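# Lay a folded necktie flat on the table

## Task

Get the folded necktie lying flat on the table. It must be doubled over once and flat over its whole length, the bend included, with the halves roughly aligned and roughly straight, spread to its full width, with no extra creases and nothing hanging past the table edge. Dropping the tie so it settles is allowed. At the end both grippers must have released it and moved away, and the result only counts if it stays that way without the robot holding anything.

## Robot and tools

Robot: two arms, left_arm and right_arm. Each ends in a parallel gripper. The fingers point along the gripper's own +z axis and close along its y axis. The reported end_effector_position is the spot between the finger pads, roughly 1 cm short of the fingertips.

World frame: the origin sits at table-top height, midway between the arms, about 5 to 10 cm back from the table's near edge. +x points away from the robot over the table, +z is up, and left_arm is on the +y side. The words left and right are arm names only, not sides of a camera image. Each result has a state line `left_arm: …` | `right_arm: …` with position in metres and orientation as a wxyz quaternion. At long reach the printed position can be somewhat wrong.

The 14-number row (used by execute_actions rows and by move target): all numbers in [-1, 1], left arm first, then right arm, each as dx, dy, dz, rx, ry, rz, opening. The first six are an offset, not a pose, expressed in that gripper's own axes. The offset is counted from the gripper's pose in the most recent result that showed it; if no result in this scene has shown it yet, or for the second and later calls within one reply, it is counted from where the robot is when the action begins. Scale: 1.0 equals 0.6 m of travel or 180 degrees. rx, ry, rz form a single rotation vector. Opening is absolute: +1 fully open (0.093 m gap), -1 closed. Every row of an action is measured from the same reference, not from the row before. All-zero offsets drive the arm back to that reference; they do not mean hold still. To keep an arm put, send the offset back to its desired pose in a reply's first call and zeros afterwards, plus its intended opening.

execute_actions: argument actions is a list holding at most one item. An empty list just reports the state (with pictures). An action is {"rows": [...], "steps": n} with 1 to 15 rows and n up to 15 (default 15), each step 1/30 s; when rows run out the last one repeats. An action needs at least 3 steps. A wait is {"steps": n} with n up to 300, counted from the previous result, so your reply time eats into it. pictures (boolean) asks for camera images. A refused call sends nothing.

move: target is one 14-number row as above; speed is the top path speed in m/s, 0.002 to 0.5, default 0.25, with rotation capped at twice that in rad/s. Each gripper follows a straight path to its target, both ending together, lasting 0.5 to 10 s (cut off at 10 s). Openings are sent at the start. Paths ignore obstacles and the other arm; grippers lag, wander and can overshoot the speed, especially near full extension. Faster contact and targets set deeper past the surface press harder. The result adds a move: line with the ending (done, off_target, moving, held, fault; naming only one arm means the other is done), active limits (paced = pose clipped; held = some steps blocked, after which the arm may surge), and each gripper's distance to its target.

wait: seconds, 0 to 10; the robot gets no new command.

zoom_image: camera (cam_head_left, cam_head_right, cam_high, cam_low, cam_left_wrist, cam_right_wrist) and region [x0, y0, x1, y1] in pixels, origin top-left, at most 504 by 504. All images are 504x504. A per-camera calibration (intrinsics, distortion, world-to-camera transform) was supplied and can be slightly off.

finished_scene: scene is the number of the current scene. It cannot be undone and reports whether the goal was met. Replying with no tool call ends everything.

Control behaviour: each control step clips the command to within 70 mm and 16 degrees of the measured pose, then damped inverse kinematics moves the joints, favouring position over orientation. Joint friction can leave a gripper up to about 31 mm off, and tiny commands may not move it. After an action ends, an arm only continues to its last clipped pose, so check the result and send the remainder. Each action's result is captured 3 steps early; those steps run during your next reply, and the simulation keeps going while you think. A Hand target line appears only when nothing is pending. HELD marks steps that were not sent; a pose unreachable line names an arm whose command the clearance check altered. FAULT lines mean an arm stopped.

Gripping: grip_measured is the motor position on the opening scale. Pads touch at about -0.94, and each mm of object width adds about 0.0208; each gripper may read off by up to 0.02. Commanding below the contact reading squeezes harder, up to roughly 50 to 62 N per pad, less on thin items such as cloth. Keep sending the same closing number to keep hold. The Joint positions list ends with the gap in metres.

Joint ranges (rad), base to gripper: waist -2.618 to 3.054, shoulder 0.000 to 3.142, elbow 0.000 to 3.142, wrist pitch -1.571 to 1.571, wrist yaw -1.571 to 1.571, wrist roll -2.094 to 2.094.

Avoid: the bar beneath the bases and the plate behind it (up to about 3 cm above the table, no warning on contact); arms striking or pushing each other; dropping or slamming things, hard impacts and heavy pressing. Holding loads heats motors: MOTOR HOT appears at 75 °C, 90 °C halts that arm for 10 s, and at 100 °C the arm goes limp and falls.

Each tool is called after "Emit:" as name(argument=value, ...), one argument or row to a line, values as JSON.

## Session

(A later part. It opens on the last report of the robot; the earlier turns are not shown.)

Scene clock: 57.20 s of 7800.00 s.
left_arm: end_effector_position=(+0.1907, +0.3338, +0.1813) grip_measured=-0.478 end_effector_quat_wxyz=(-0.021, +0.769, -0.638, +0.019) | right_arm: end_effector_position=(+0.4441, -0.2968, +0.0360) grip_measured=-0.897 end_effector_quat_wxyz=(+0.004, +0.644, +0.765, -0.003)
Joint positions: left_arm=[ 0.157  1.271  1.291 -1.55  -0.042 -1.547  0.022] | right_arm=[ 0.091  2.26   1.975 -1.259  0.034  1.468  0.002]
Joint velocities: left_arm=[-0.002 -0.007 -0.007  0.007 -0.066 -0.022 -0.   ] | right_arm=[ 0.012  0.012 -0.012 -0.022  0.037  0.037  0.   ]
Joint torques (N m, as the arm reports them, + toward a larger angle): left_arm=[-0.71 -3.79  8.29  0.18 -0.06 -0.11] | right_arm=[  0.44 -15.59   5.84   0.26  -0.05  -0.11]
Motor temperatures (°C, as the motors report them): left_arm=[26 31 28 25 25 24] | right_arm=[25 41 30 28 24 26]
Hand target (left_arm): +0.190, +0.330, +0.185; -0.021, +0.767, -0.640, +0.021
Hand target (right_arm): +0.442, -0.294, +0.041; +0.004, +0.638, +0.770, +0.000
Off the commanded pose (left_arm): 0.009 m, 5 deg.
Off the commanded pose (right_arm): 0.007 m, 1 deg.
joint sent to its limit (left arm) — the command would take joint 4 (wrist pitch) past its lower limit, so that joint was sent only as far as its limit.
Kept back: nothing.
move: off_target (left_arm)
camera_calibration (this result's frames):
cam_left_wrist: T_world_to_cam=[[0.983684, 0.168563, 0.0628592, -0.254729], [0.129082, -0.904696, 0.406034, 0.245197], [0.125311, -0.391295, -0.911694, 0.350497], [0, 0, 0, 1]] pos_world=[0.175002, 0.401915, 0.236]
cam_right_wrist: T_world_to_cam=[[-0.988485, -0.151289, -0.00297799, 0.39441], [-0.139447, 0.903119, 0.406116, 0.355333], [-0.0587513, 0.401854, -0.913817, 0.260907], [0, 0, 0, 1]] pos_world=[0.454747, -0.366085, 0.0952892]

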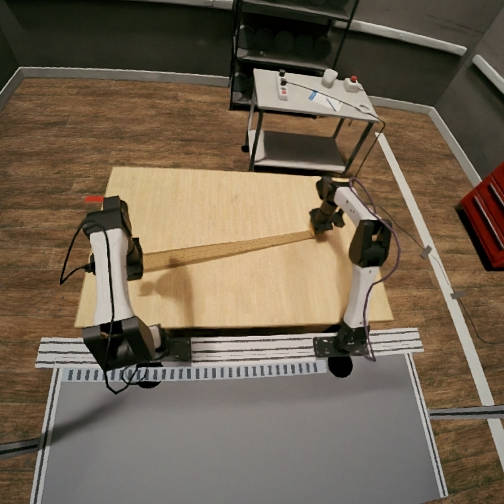

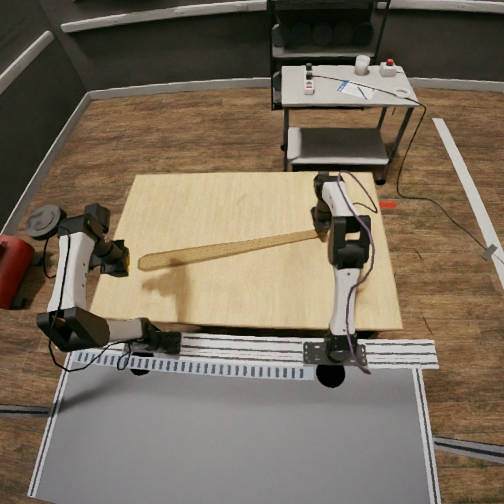

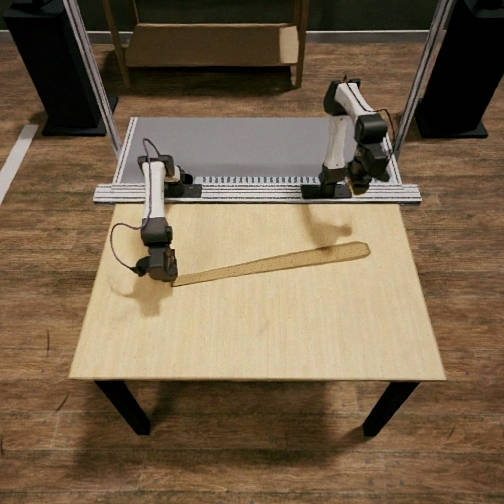

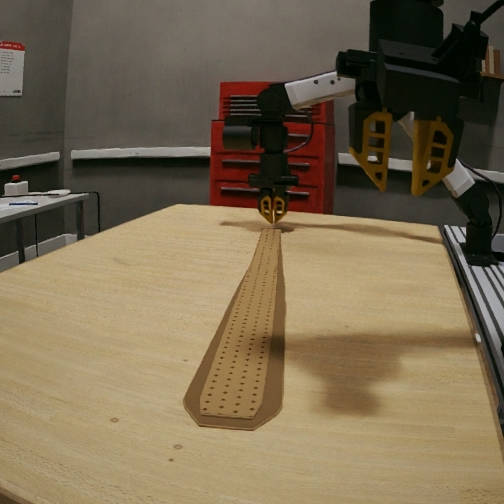

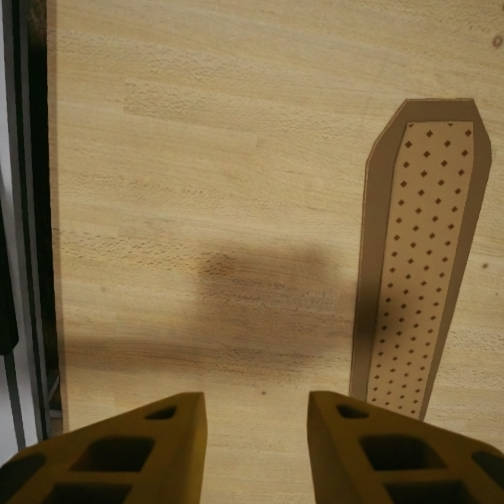

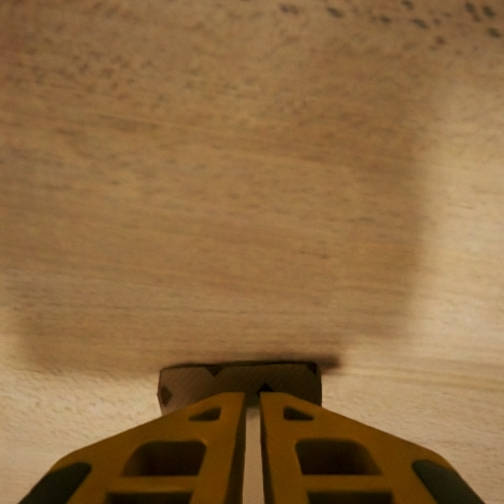

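Looks good. One more press on the centre of the fold.

Emit:
move(
  target=[0, 0, 0, 0, 0, 0, -0.48, 0, 0.004, 0.056, 0, 0, 0, -0.9],
  speed=0.04,
)

Emit:
execute_actions(
  actions=[
    {"steps": 20},
  ],
  pictures=false,
)

Emit:
move(
  target=[0, 0, 0, 0, 0, 0, -0.48, 0, 0, -0.11, 0, 0, 0, -0.9],
  speed=0.1,
)

Scene clock: 58.50 s of 7800.00 s.
left_arm: end_effector_position=(+0.1905, +0.3338, +0.1813) grip_measured=-0.478 end_effector_quat_wxyz=(-0.021, +0.770, -0.638, +0.019) | right_arm: end_effector_position=(+0.4465, -0.2963, +0.0205) grip_measured=-0.897 end_effector_quat_wxyz=(+0.007, +0.643, +0.766, +0.000)
Joint positions: left_arm=[ 0.157  1.271  1.291 -1.551 -0.042 -1.548  0.022] | right_arm=[ 0.091  2.268  1.928 -1.194  0.034  1.466  0.002]
Joint velocities: left_arm=[-0.007 -0.002  0.007 -0.066  0.037 -0.022 -0.   ] | right_arm=[ 0.012  0.007  0.012 -0.081  0.022  0.022 -0.001]
Joint torques (N m, as the arm reports them, + toward a larger angle): left_arm=[ 0.3  -3.3   7.17  0.3  -0.08 -0.03] | right_arm=[ -0.03 -12.4    3.57   0.7   -0.01  -0.04]
Motor temperatures (°C, as the motors report them): left_arm=[26 31 28 25 25 24] | right_arm=[25 41 30 28 24 26]
Hand target (left_arm): +0.191, +0.334, +0.181; -0.021, +0.769, -0.638, +0.019
Hand target (right_arm): +0.446, -0.296, +0.003; +0.003, +0.644, +0.765, -0.003
Off the commanded pose (left_arm): 0.000 m, 0 deg.
Off the commanded pose (right_arm): 0.018 m, 1 deg.
Kept back: nothing.
move: off_target (right_arm)
camera_calibration (this result's frames):
cam_left_wrist: T_world_to_cam=[[0.983608, 0.169291, 0.062098, -0.254635], [0.13004, -0.904521, 0.406118, 0.244934], [0.124921, -0.391386, -0.911708, 0.350603], [0, 0, 0, 1]] pos_world=[0.174812, 0.401876, 0.235988]
cam_right_wrist: T_world_to_cam=[[-0.988163, -0.15296, -0.0116996, 0.396334], [-0.144521, 0.902637, 0.405414, 0.363614], [-0.0514517, 0.402306, -0.914058, 0.243528], [0, 0, 0, 1]] pos_world=[0.456723, -0.365561, 0.0798215]

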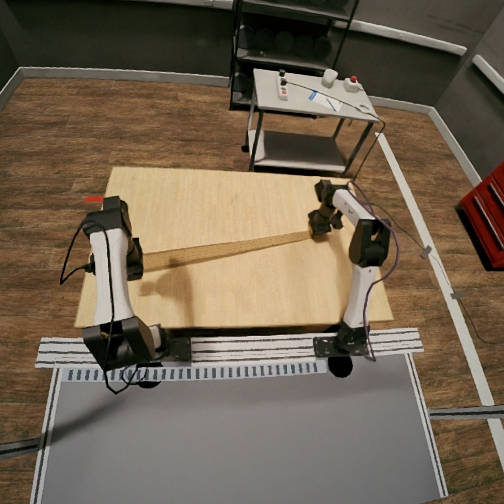

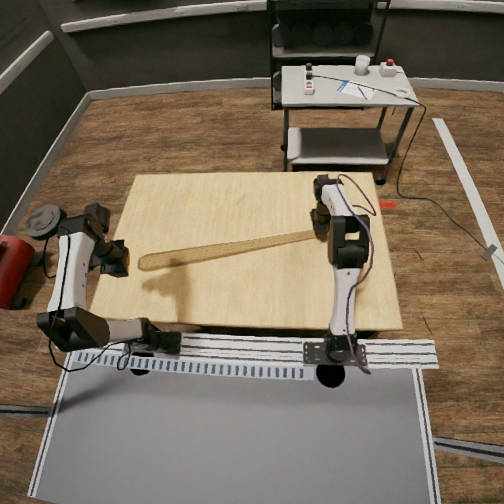

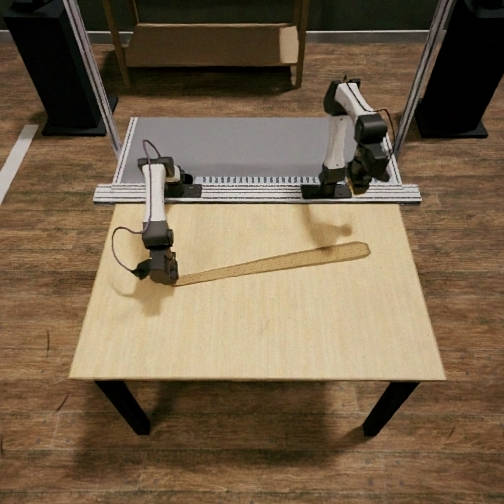

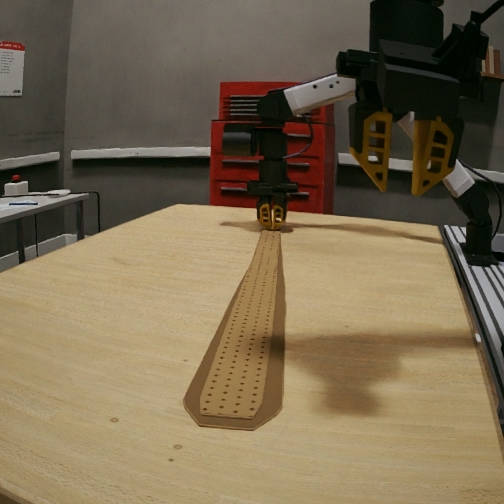

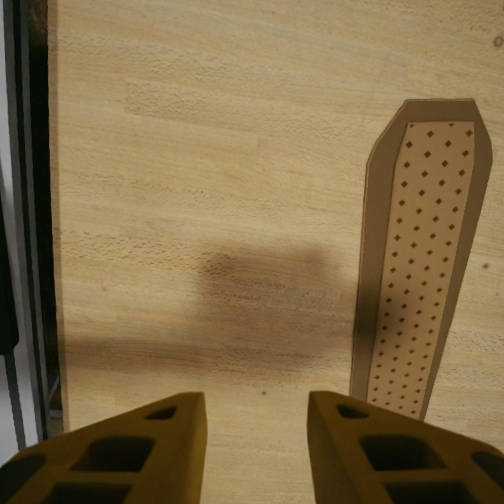

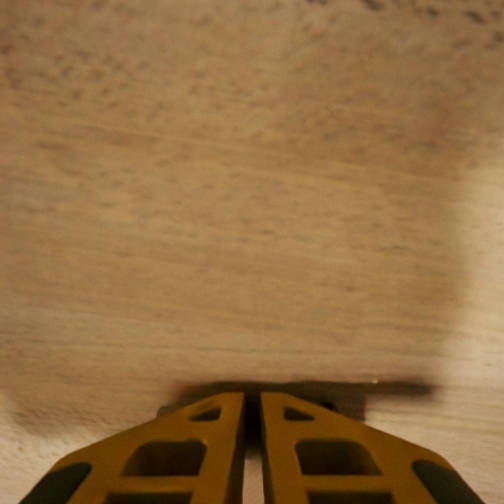

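Scene clock: 59.17 s of 7800.00 s.
left_arm: end_effector_position=(+0.1905, +0.3338, +0.1813) grip_measured=-0.478 end_effector_quat_wxyz=(-0.021, +0.770, -0.638, +0.019) | right_arm: end_effector_position=(+0.4465, -0.2963, +0.0205) grip_measured=-0.897 end_effector_quat_wxyz=(+0.007, +0.643, +0.766, +0.000)
Joint positions: left_arm=[ 0.157  1.271  1.291 -1.551 -0.042 -1.548  0.022] | right_arm=[ 0.091  2.268  1.928 -1.194  0.034  1.466  0.002]
Joint velocities: left_arm=[-0.002 -0.002  0.002 -0.007  0.095 -0.007 -0.001] | right_arm=[ 0.007 -0.007  0.007 -0.037 -0.007 -0.037 -0.001]
Joint torques (N m, as the arm reports them, + toward a larger angle): left_arm=[ 0.3  -3.31  7.19  0.3  -0.08 -0.03] | right_arm=[ -0.02 -12.37   3.58   0.7   -0.01  -0.04]
Motor temperatures (°C, as the motors report them): left_arm=[26 31 28 25 25 24] | right_arm=[25 41 30 28 24 26]
Hand target (left_arm): +0.191, +0.334, +0.181; -0.021, +0.769, -0.638, +0.019
Hand target (right_arm): +0.446, -0.296, +0.003; +0.003, +0.644, +0.765, -0.003
Off the commanded pose (left_arm): 0.000 m, 0 deg.
Off the commanded pose (right_arm): 0.018 m, 1 deg.
Kept back: nothing.
Steps of this call (steps 1 to 20: nothing new was sent). Readings (end_effector_position):
1: left_arm (+0.1905, +0.3338, +0.1813) | right_arm (+0.4465, -0.2963, +0.0205)
2: left_arm (+0.1905, +0.3338, +0.1813) | right_arm (+0.4465, -0.2963, +0.0205)
4: left_arm (+0.1905, +0.3338, +0.1813) | right_arm (+0.4465, -0.2963, +0.0205)
8: left_arm (+0.1905, +0.3338, +0.1813) | right_arm (+0.4465, -0.2963, +0.0205)
20: the state above

Scene clock: 60.40 s of 7800.00 s.
left_arm: end_effector_position=(+0.1905, +0.3338, +0.1813) grip_measured=-0.478 end_effector_quat_wxyz=(-0.021, +0.770, -0.638, +0.019) | right_arm: end_effector_position=(+0.4468, -0.2977, +0.0808) grip_measured=-0.897 end_effector_quat_wxyz=(+0.007, +0.643, +0.766, +0.000)
Joint positions: left_arm=[ 0.157  1.271  1.291 -1.551 -0.042 -1.548  0.022] | right_arm=[ 0.091  2.266  2.164 -1.432  0.034  1.466  0.002]
Joint velocities: left_arm=[-0.002 -0.017 -0.002 -0.007  0.007 -0.081 -0.   ] | right_arm=[-0.002 -0.007 -0.012 -0.051 -0.022  0.051 -0.001]
Joint torques (N m, as the arm reports them, + toward a larger angle): left_arm=[ 0.31 -3.32  7.18  0.29 -0.08 -0.04] | right_arm=[  0.35 -14.47   7.49   0.15  -0.01  -0.02]
Motor temperatures (°C, as the motors report them): left_arm=[26 30 28 25 25 24] | right_arm=[25 42 30 28 24 26]
Hand target (left_arm): +0.191, +0.334, +0.181; -0.021, +0.770, -0.638, +0.019
Hand target (right_arm): +0.446, -0.297, +0.086; +0.007, +0.643, +0.766, +0.000
Off the commanded pose (left_arm): 0.000 m, 0 deg.
Off the commanded pose (right_arm): 0.006 m, 0 deg.
Kept back: nothing.
move: done
camera_calibration (this result's frames):
cam_left_wrist: T_world_to_cam=[[0.983608, 0.169291, 0.062098, -0.254635], [0.13004, -0.904521, 0.406118, 0.244934], [0.124921, -0.391386, -0.911708, 0.350603], [0, 0, 0, 1]] pos_world=[0.174812, 0.401876, 0.235988]
cam_right_wrist: T_world_to_cam=[[-0.988153, -0.152932, -0.0128395, 0.397253], [-0.144959, 0.902609, 0.40532, 0.340678], [-0.0503973, 0.40238, -0.914085, 0.298869], [0, 0, 0, 1]] pos_world=[0.456993, -0.367005, 0.140208]

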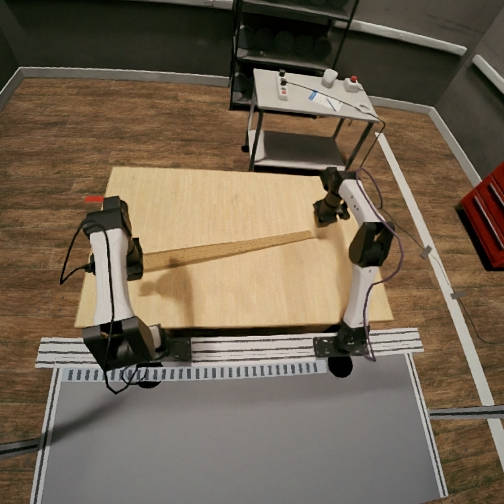

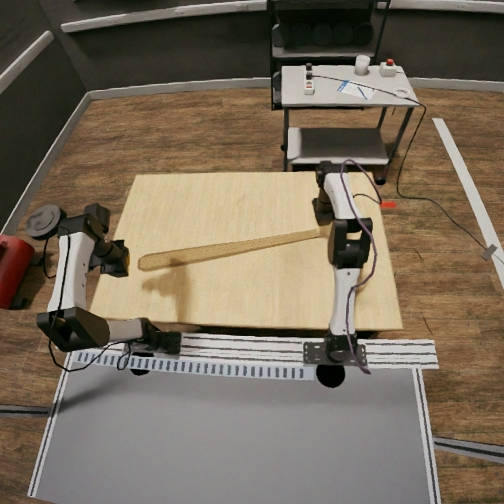

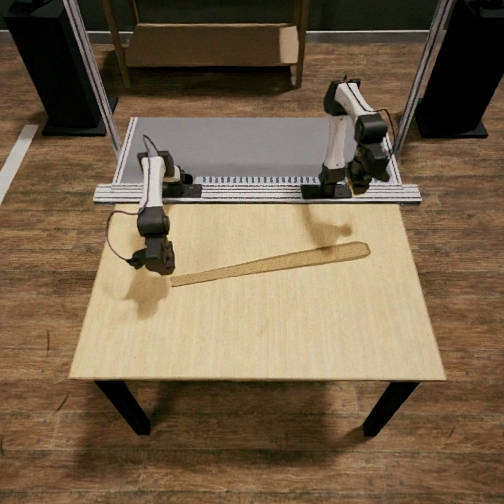

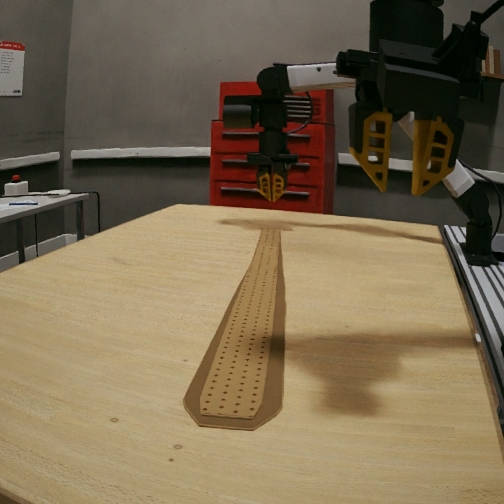

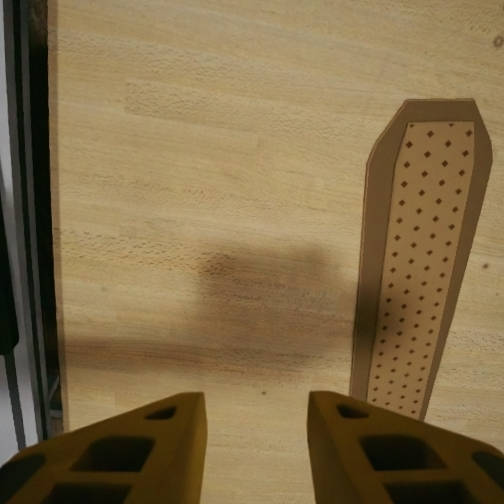

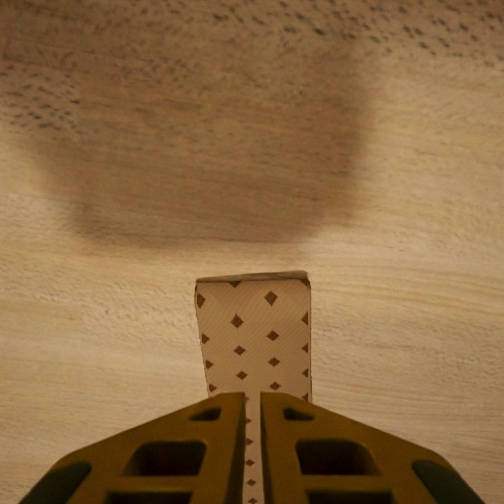

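Emit:
zoom_image(
  camera="cam_high",
  region=[160, 260, 230, 300],
)

Emit:
zoom_image(
  camera="cam_low",
  region=[230, 215, 310, 285],
)

Emit:
zoom_image(
  camera="cam_head_left",
  region=[265, 220, 325, 255],
)

Emit:
zoom_image(
  camera="cam_right_wrist",
  region=[170, 250, 340, 400],
)

Region (160, 260, 230, 300) of cam_high's 504x504 image, scaled by 7.200, with more detail than that image has; it fills the top 288 rows of this view, and the rest is white.

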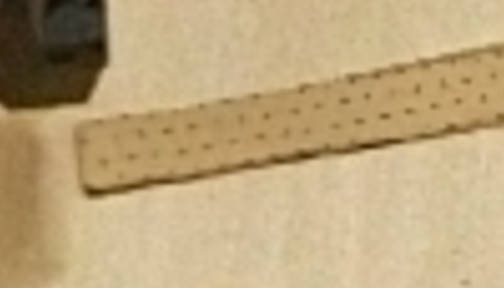

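Region (230, 215, 310, 285) of cam_low's 504x504 image, scaled by 6.300, with more detail than that image has; it fills the top 441 rows of this view, and the rest is white.

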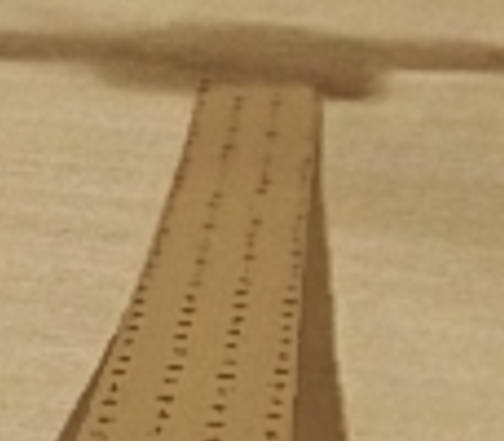

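Region (265, 220, 325, 255) of cam_head_left's 504x504 image, scaled by 8.400, with more detail than that image has; it fills the top 294 rows of this view, and the rest is white.

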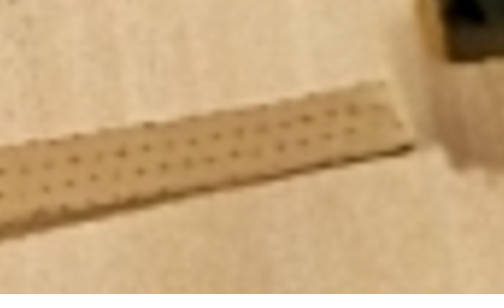

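Region (170, 250, 340, 400) of cam_right_wrist's 504x504 image, scaled by 2.965, with more detail than that image has; it fills the top 445 rows of this view, and the rest is white.

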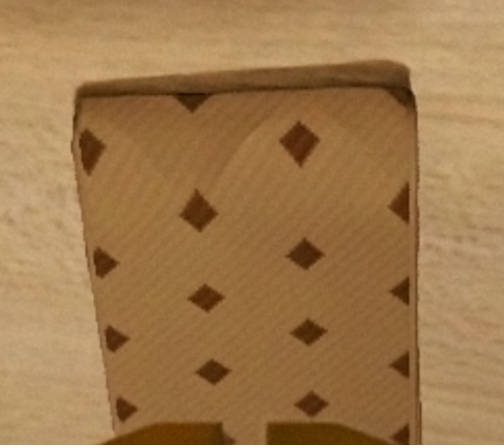

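Emit:
move(
  target=[0, 0, 0, 0, 0, 0, -0.48, 0.004, 0.0, 0.135, -0.003, 0, 0.008, -0.4],
  speed=0.06,
)

Scene clock: 62.30 s of 7800.00 s.
left_arm: end_effector_position=(+0.1905, +0.3338, +0.1813) grip_measured=-0.478 end_effector_quat_wxyz=(-0.021, +0.770, -0.638, +0.019) | right_arm: end_effector_position=(+0.4443, -0.2964, +0.0197) grip_measured=-0.403 end_effector_quat_wxyz=(+0.009, +0.649, +0.761, +0.002)
Joint positions: left_arm=[ 0.157  1.271  1.291 -1.551 -0.042 -1.548  0.022] | right_arm=[ 0.091  2.253  1.899 -1.175  0.034  1.482  0.026]
Joint velocities: left_arm=[-0.007 -0.002 -0.007 -0.022 -0.051 -0.037 -0.   ] | right_arm=[ 0.012  0.002 -0.027 -0.066  0.007  0.022 -0.001]
Joint torques (N m, as the arm reports them, + toward a larger angle): left_arm=[ 0.3  -3.32  7.17  0.29 -0.08 -0.04] | right_arm=[  0.18 -12.02   3.36   0.86  -0.02   0.03]
Motor temperatures (°C, as the motors report them): left_arm=[26 30 28 25 25 24] | right_arm=[25 42 30 28 24 26]
Hand target (left_arm): +0.191, +0.334, +0.181; -0.021, +0.770, -0.638, +0.019
Hand target (right_arm): +0.447, -0.295, +0.000; +0.010, +0.652, +0.758, +0.003
Off the commanded pose (left_arm): 0.000 m, 0 deg.
Off the commanded pose (right_arm): 0.020 m, 1 deg.
Kept back: nothing.
move: off_target (right_arm)
camera_calibration (this result's frames):
cam_left_wrist: T_world_to_cam=[[0.983608, 0.169291, 0.062098, -0.254635], [0.13004, -0.904521, 0.406118, 0.244934], [0.124921, -0.391386, -0.911708, 0.350603], [0, 0, 0, 1]] pos_world=[0.174812, 0.401876, 0.235988]
cam_right_wrist: T_world_to_cam=[[-0.990425, -0.136975, -0.0171911, 0.399981], [-0.132143, 0.904634, 0.405186, 0.358828], [-0.0399488, 0.403578, -0.914073, 0.238028], [0, 0, 0, 1]] pos_world=[0.453077, -0.365884, 0.0790589]

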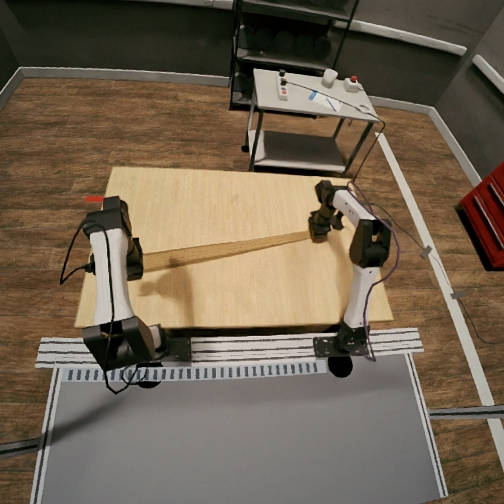

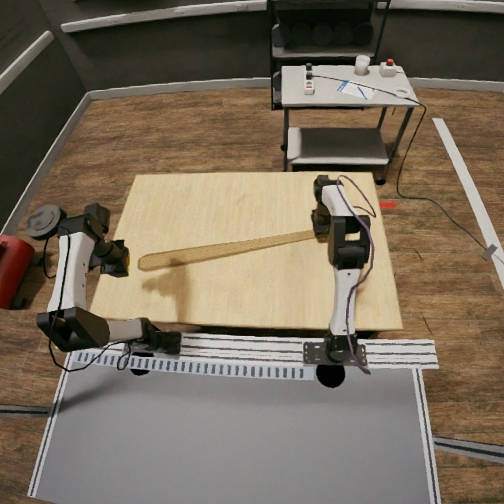

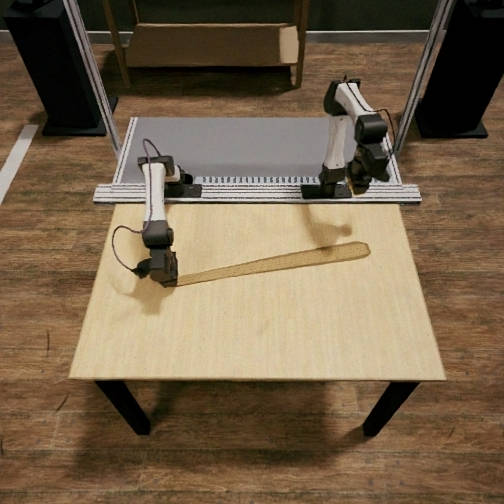

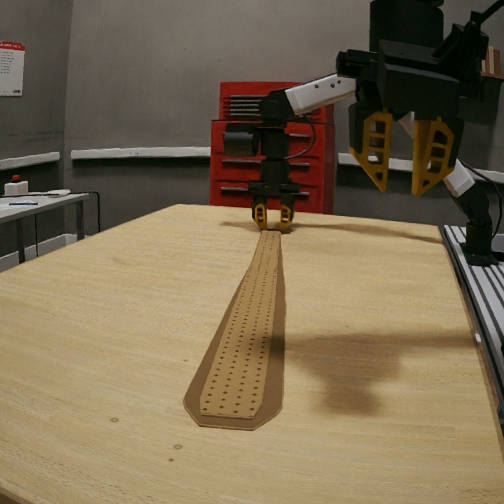

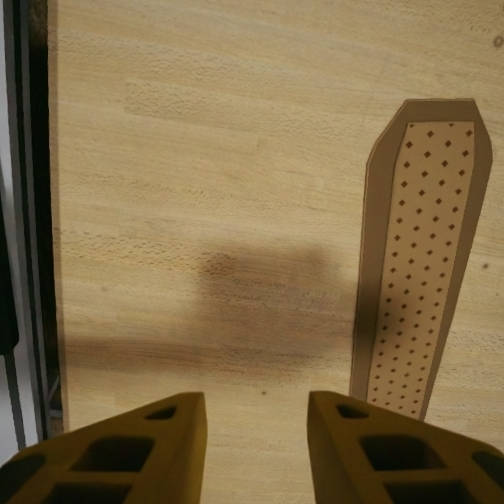

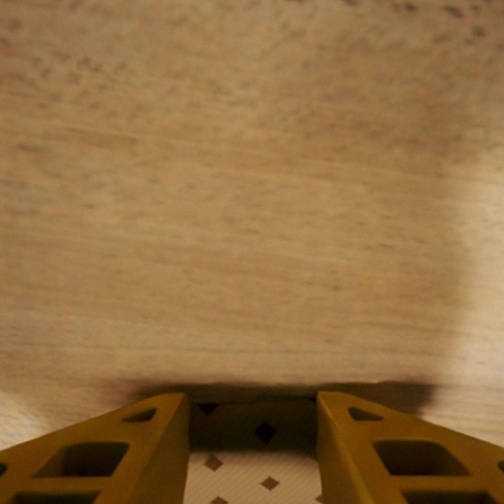

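Emit:
execute_actions(
  actions=[
    {"steps": 25},
  ],
  pictures=false,
)

Emit:
move(
  target=[0, 0, 0, 0, 0, 0, -0.48, 0, 0, -0.06, 0, 0, 0, -0.4],
  speed=0.1,
)

Emit:
move(
  target=[0, 0, 0, 0, 0, 0, -0.48, -0.024, -0.2, -0.085, -0.333, 0, 0, -0.4],
  speed=0.35,
)

Scene clock: 63.77 s of 7800.00 s.
left_arm: end_effector_position=(+0.1905, +0.3338, +0.1813) grip_measured=-0.478 end_effector_quat_wxyz=(-0.021, +0.770, -0.638, +0.019) | right_arm: end_effector_position=(+0.4443, -0.2964, +0.0198) grip_measured=-0.403 end_effector_quat_wxyz=(+0.009, +0.649, +0.761, +0.002)
Joint positions: left_arm=[ 0.157  1.271  1.291 -1.551 -0.042 -1.548  0.022] | right_arm=[ 0.091  2.253  1.898 -1.175  0.034  1.482  0.026]
Joint velocities: left_arm=[-0.002 -0.007 -0.007 -0.095 -0.066  0.007  0.001] | right_arm=[ 0.007 -0.017 -0.002 -0.051  0.007  0.037 -0.001]
Joint torques (N m, as the arm reports them, + toward a larger angle): left_arm=[ 0.3  -3.32  7.15  0.28 -0.08 -0.04] | right_arm=[  0.18 -12.08   3.29   0.86  -0.02   0.03]
Motor temperatures (°C, as the motors report them): left_arm=[26 30 28 25 25 24] | right_arm=[25 42 30 28 24 26]
Hand target (left_arm): +0.191, +0.334, +0.181; -0.021, +0.770, -0.638, +0.019
Hand target (right_arm): +0.447, -0.295, +0.001; +0.010, +0.652, +0.758, +0.003
Off the commanded pose (left_arm): 0.000 m, 0 deg.
Off the commanded pose (right_arm): 0.020 m, 1 deg.
Kept back: nothing.
Steps of this call (steps 1 to 44: nothing new was sent). Readings (end_effector_position):
1: left_arm (+0.1905, +0.3338, +0.1813) | right_arm (+0.4442, -0.2964, +0.0198)
2: left_arm (+0.1905, +0.3338, +0.1813) | right_arm (+0.4442, -0.2964, +0.0198)
4: left_arm (+0.1905, +0.3338, +0.1813) | right_arm (+0.4443, -0.2964, +0.0198)
8: left_arm (+0.1905, +0.3338, +0.1813) | right_arm (+0.4443, -0.2964, +0.0198)
44: the state above

Scene clock: 64.73 s of 7800.00 s.
left_arm: end_effector_position=(+0.1905, +0.3338, +0.1813) grip_measured=-0.478 end_effector_quat_wxyz=(-0.021, +0.770, -0.638, +0.019) | right_arm: end_effector_position=(+0.4435, -0.2971, +0.0456) grip_measured=-0.403 end_effector_quat_wxyz=(+0.006, +0.649, +0.761, -0.001)
Joint positions: left_arm=[ 0.157  1.271  1.291 -1.551 -0.042 -1.548  0.022] | right_arm=[ 0.091  2.249  1.995 -1.285  0.034  1.482  0.026]
Joint velocities: left_arm=[-0.012 -0.012  0.007  0.007  0.022  0.022 -0.001] | right_arm=[-0.002 -0.007 -0.007  0.022 -0.007 -0.022 -0.001]
Joint torques (N m, as the arm reports them, + toward a larger angle): left_arm=[ 0.3  -3.31  7.18  0.29 -0.08 -0.04] | right_arm=[  0.23 -15.33   7.55   0.15  -0.01  -0.04]
Motor temperatures (°C, as the motors report them): left_arm=[26 30 28 25 25 24] | right_arm=[25 42 30 28 24 26]
Hand target (left_arm): +0.191, +0.334, +0.181; -0.021, +0.770, -0.638, +0.019
Hand target (right_arm): +0.444, -0.297, +0.056; +0.009, +0.649, +0.761, +0.002
Off the commanded pose (left_arm): 0.000 m, 0 deg.
Off the commanded pose (right_arm): 0.010 m, 1 deg.
Kept back: nothing.
move: done
camera_calibration (this result's frames):
cam_left_wrist: T_world_to_cam=[[0.983608, 0.169291, 0.062098, -0.254635], [0.13004, -0.904521, 0.406118, 0.244934], [0.124921, -0.391386, -0.911708, 0.350603], [0, 0, 0, 1]] pos_world=[0.174812, 0.401876, 0.235988]
cam_right_wrist: T_world_to_cam=[[-0.990563, -0.136824, -0.00806411, 0.39928], [-0.128297, 0.90491, 0.405804, 0.347205], [-0.0482266, 0.403009, -0.913924, 0.265425], [0, 0, 0, 1]] pos_world=[0.452857, -0.366527, 0.104901]

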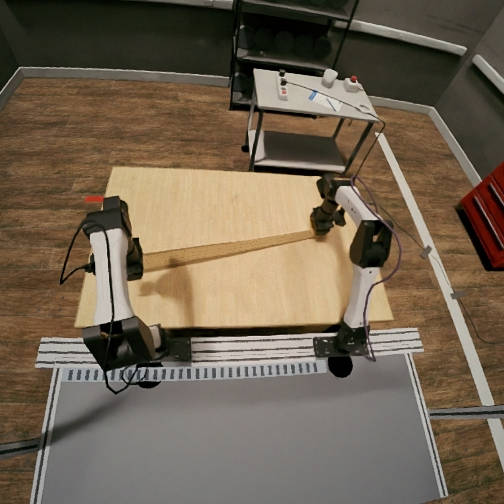

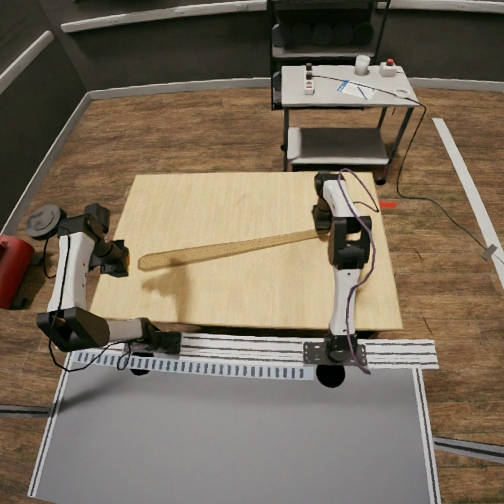

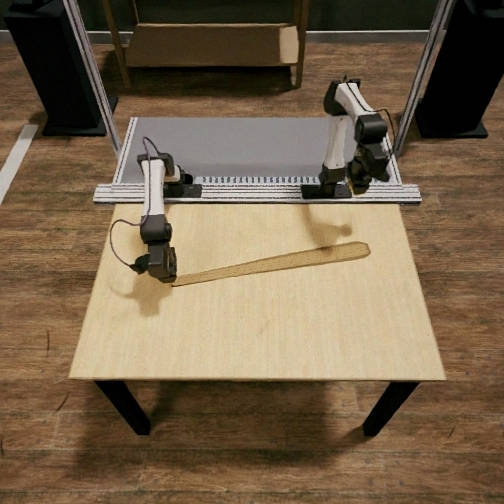

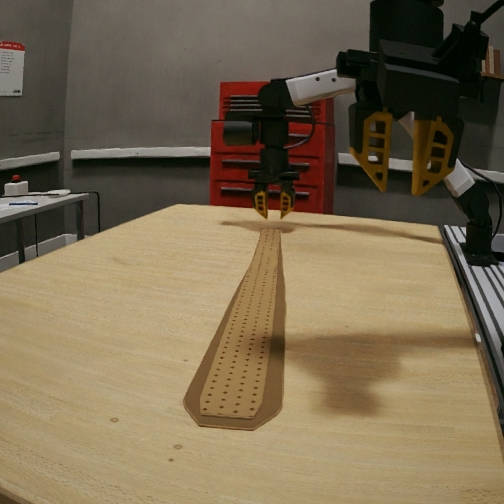

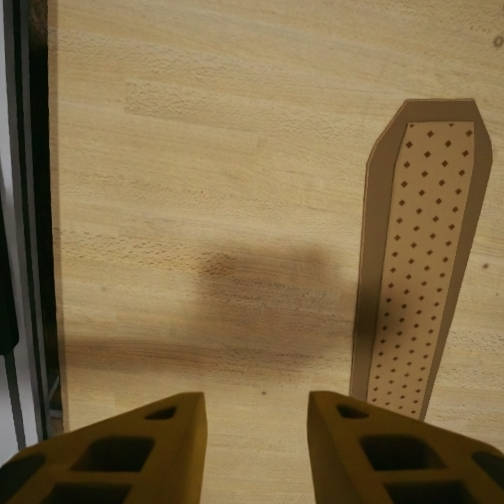

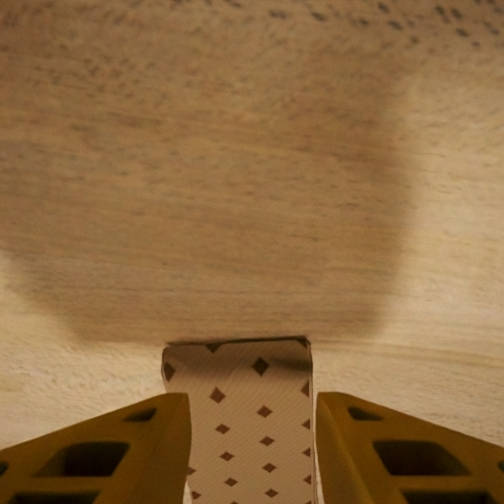

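Scene clock: 67.03 s of 7800.00 s.
left_arm: end_effector_position=(+0.1905, +0.3338, +0.1813) grip_measured=-0.478 end_effector_quat_wxyz=(-0.021, +0.770, -0.638, +0.019) | right_arm: end_effector_position=(+0.3285, -0.3282, +0.0949) grip_measured=-0.403 end_effector_quat_wxyz=(+0.331, +0.567, +0.658, +0.368)
Joint positions: left_arm=[ 0.157  1.271  1.291 -1.551 -0.042 -1.548  0.022] | right_arm=[-0.095  1.054  0.391  0.141 -0.2    1.408  0.026]
Joint velocities: left_arm=[-0.002  0.007  0.002 -0.051  0.007 -0.051 -0.001] | right_arm=[ 0.017 -0.017 -0.012 -0.051 -0.022 -0.11   0.   ]
Joint torques (N m, as the arm reports them, + toward a larger angle): left_arm=[ 0.32 -3.32  7.17  0.28 -0.08 -0.04] | right_arm=[-0.74 -4.42  5.95  1.98 -0.25 -0.12]
Motor temperatures (°C, as the motors report them): left_arm=[26 30 28 25 25 24] | right_arm=[25 42 30 28 24 26]
Hand target (left_arm): +0.191, +0.334, +0.181; -0.021, +0.770, -0.638, +0.019
Hand target (right_arm): +0.327, -0.329, +0.095; +0.334, +0.564, +0.656, +0.374
Off the commanded pose (left_arm): 0.000 m, 0 deg.
Off the commanded pose (right_arm): 0.002 m, 2 deg.
Kept back: nothing.
move: done
camera_calibration (this result's frames):
cam_left_wrist: T_world_to_cam=[[0.983608, 0.169291, 0.062098, -0.254635], [0.13004, -0.904521, 0.406118, 0.244934], [0.124921, -0.391386, -0.911708, 0.350603], [0, 0, 0, 1]] pos_world=[0.174812, 0.401876, 0.235988]
cam_right_wrist: T_world_to_cam=[[-0.503843, -0.064153, -0.86141, 0.2264], [-0.470358, 0.856804, 0.211305, 0.45558], [0.724504, 0.511635, -0.461869, 0.0564464], [0, 0, 0, 1]] pos_world=[0.28746, -0.404699, 0.124828]

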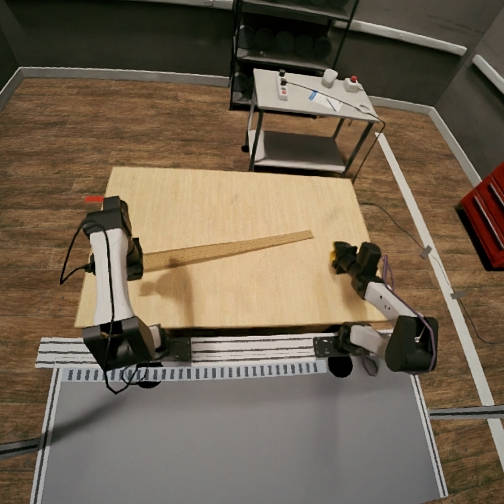

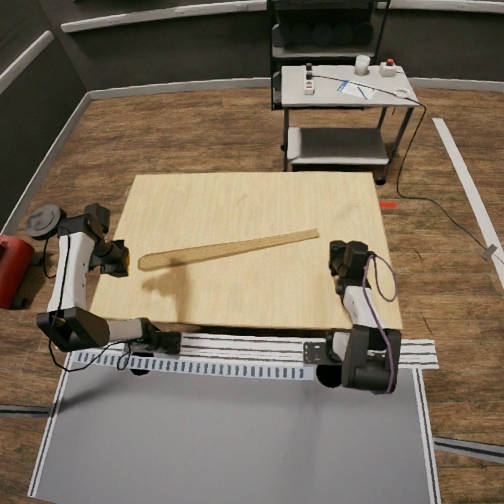

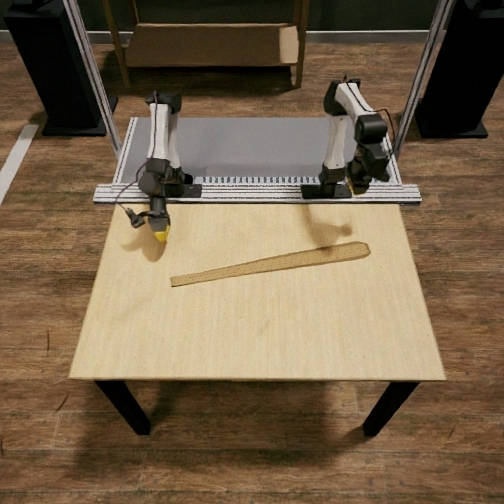

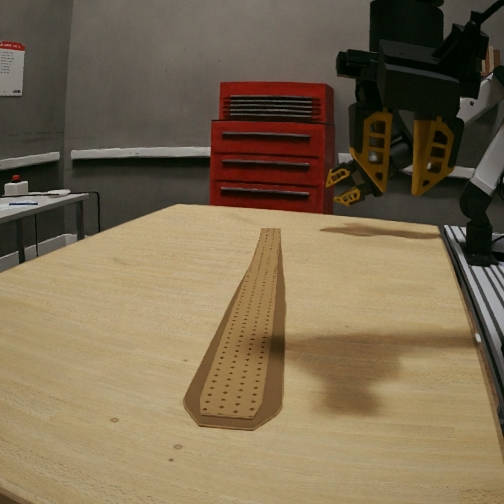

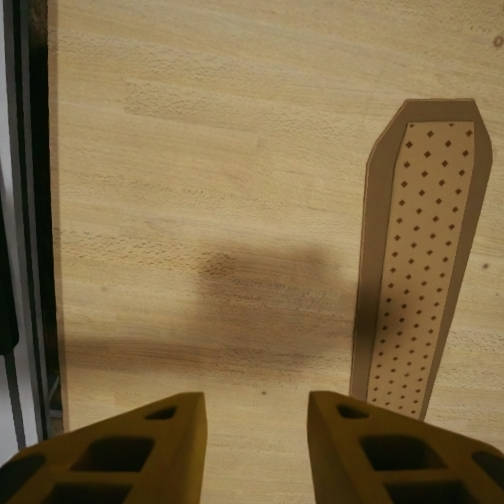

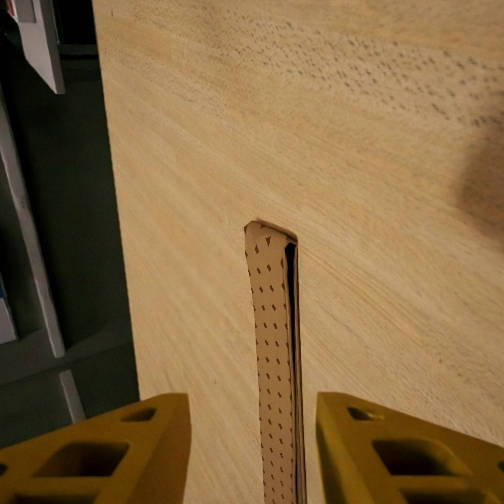

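Emit:
zoom_image(
  camera="cam_right_wrist",
  region=[210, 200, 340, 330],
)

Emit:
zoom_image(
  camera="cam_right_wrist",
  region=[190, 300, 394, 504],
)

Region (210, 200, 340, 330) of cam_right_wrist's 504x504 image, scaled by 3.877, with more detail than that image has.

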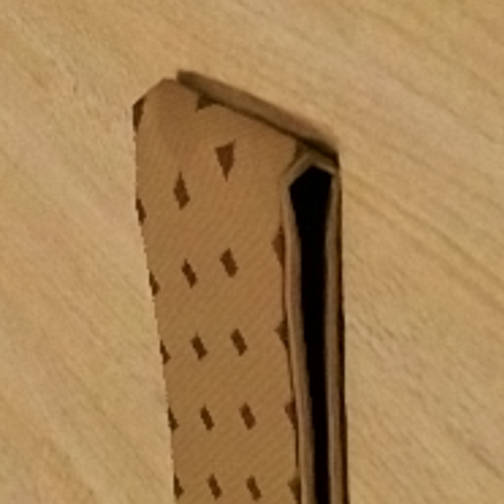

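Region (190, 300, 394, 504) of cam_right_wrist's 504x504 image, scaled by 2.471, with more detail than that image has.

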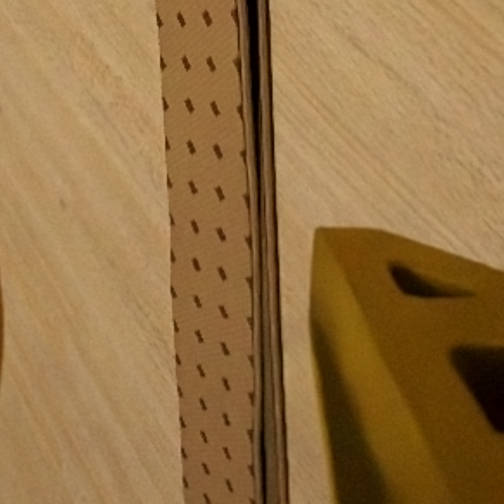

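Emit:
move(
  target=[0, 0, 0, 0, 0, 0, -0.48, 0.035, 0.0397, 0.213, 0.3293, 0.0157, -0.0152, -0.55],
  speed=0.35,
)

Scene clock: 70.90 s of 7800.00 s.
left_arm: end_effector_position=(+0.1905, +0.3338, +0.1813) grip_measured=-0.478 end_effector_quat_wxyz=(-0.021, +0.770, -0.638, +0.019) | right_arm: end_effector_position=(+0.4469, -0.2938, +0.0502) grip_measured=-0.547 end_effector_quat_wxyz=(-0.002, +0.628, +0.778, +0.011)
Joint positions: left_arm=[ 0.157  1.271  1.291 -1.551 -0.042 -1.548  0.022] | right_arm=[ 0.087  2.259  2.03  -1.304  0.006  1.424  0.019]
Joint velocities: left_arm=[ 0.012  0.007 -0.007  0.007 -0.066  0.037 -0.001] | right_arm=[-0.027 -0.007  0.012  0.022 -0.007 -0.066 -0.   ]
Joint torques (N m, as the arm reports them, + toward a larger angle): left_arm=[ 0.31 -3.32  7.17  0.29 -0.08 -0.04] | right_arm=[  1.18 -13.4    7.71   0.15   0.09   0.02]
Motor temperatures (°C, as the motors report them): left_arm=[26 29 28 25 25 24] | right_arm=[25 41 30 29 24 26]
Hand target (left_arm): +0.191, +0.334, +0.181; -0.021, +0.770, -0.638, +0.019
Hand target (right_arm): +0.446, -0.290, +0.052; -0.002, +0.626, +0.780, +0.003
Off the commanded pose (left_arm): 0.000 m, 0 deg.
Off the commanded pose (right_arm): 0.003 m, 1 deg.
Kept back: nothing.
move: done
camera_calibration (this result's frames):
cam_left_wrist: T_world_to_cam=[[0.983608, 0.169291, 0.062098, -0.254635], [0.13004, -0.904521, 0.406118, 0.244934], [0.124921, -0.391386, -0.911708, 0.350603], [0, 0, 0, 1]] pos_world=[0.174812, 0.401876, 0.235988]
cam_right_wrist: T_world_to_cam=[[-0.981566, -0.190407, -0.0165561, 0.383717], [-0.178924, 0.884991, 0.429857, 0.358348], [-0.0671959, 0.424895, -0.902745, 0.282852], [0, 0, 0, 1]] pos_world=[0.459767, -0.364255, 0.107657]

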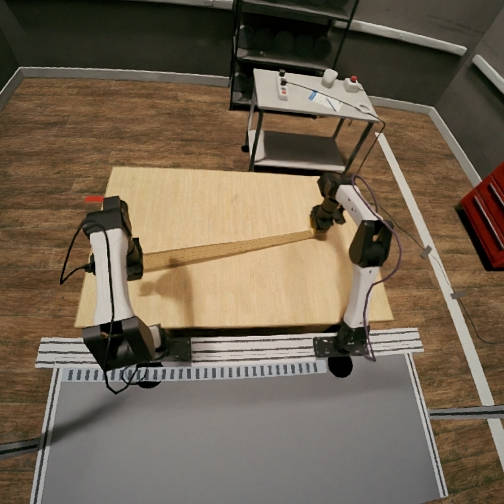

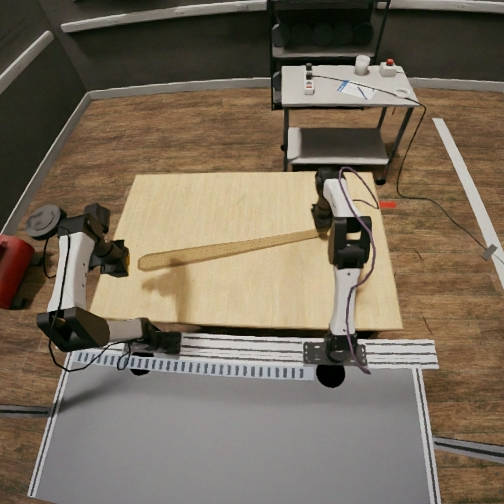

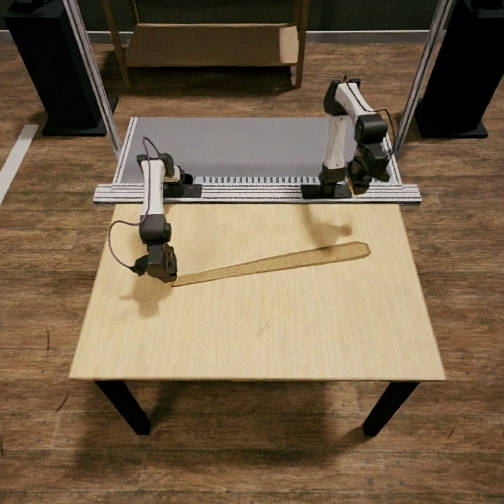

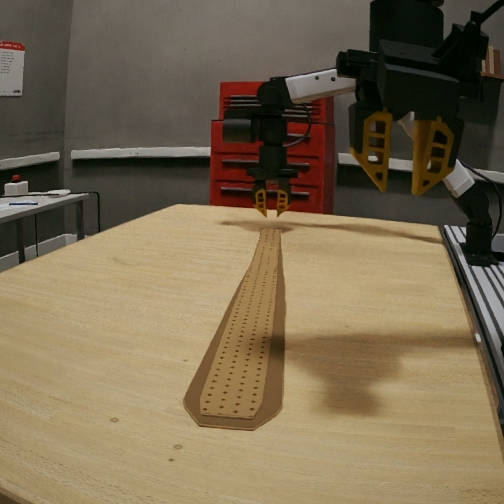

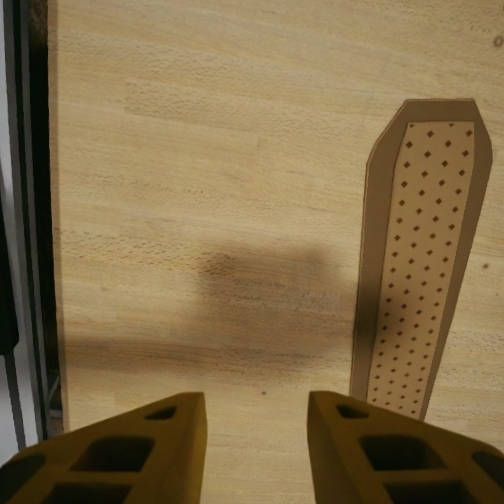

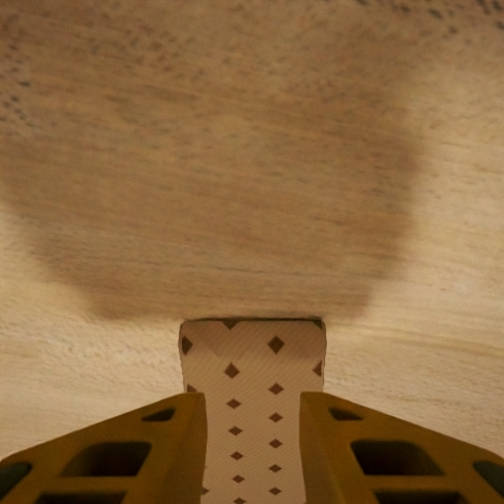

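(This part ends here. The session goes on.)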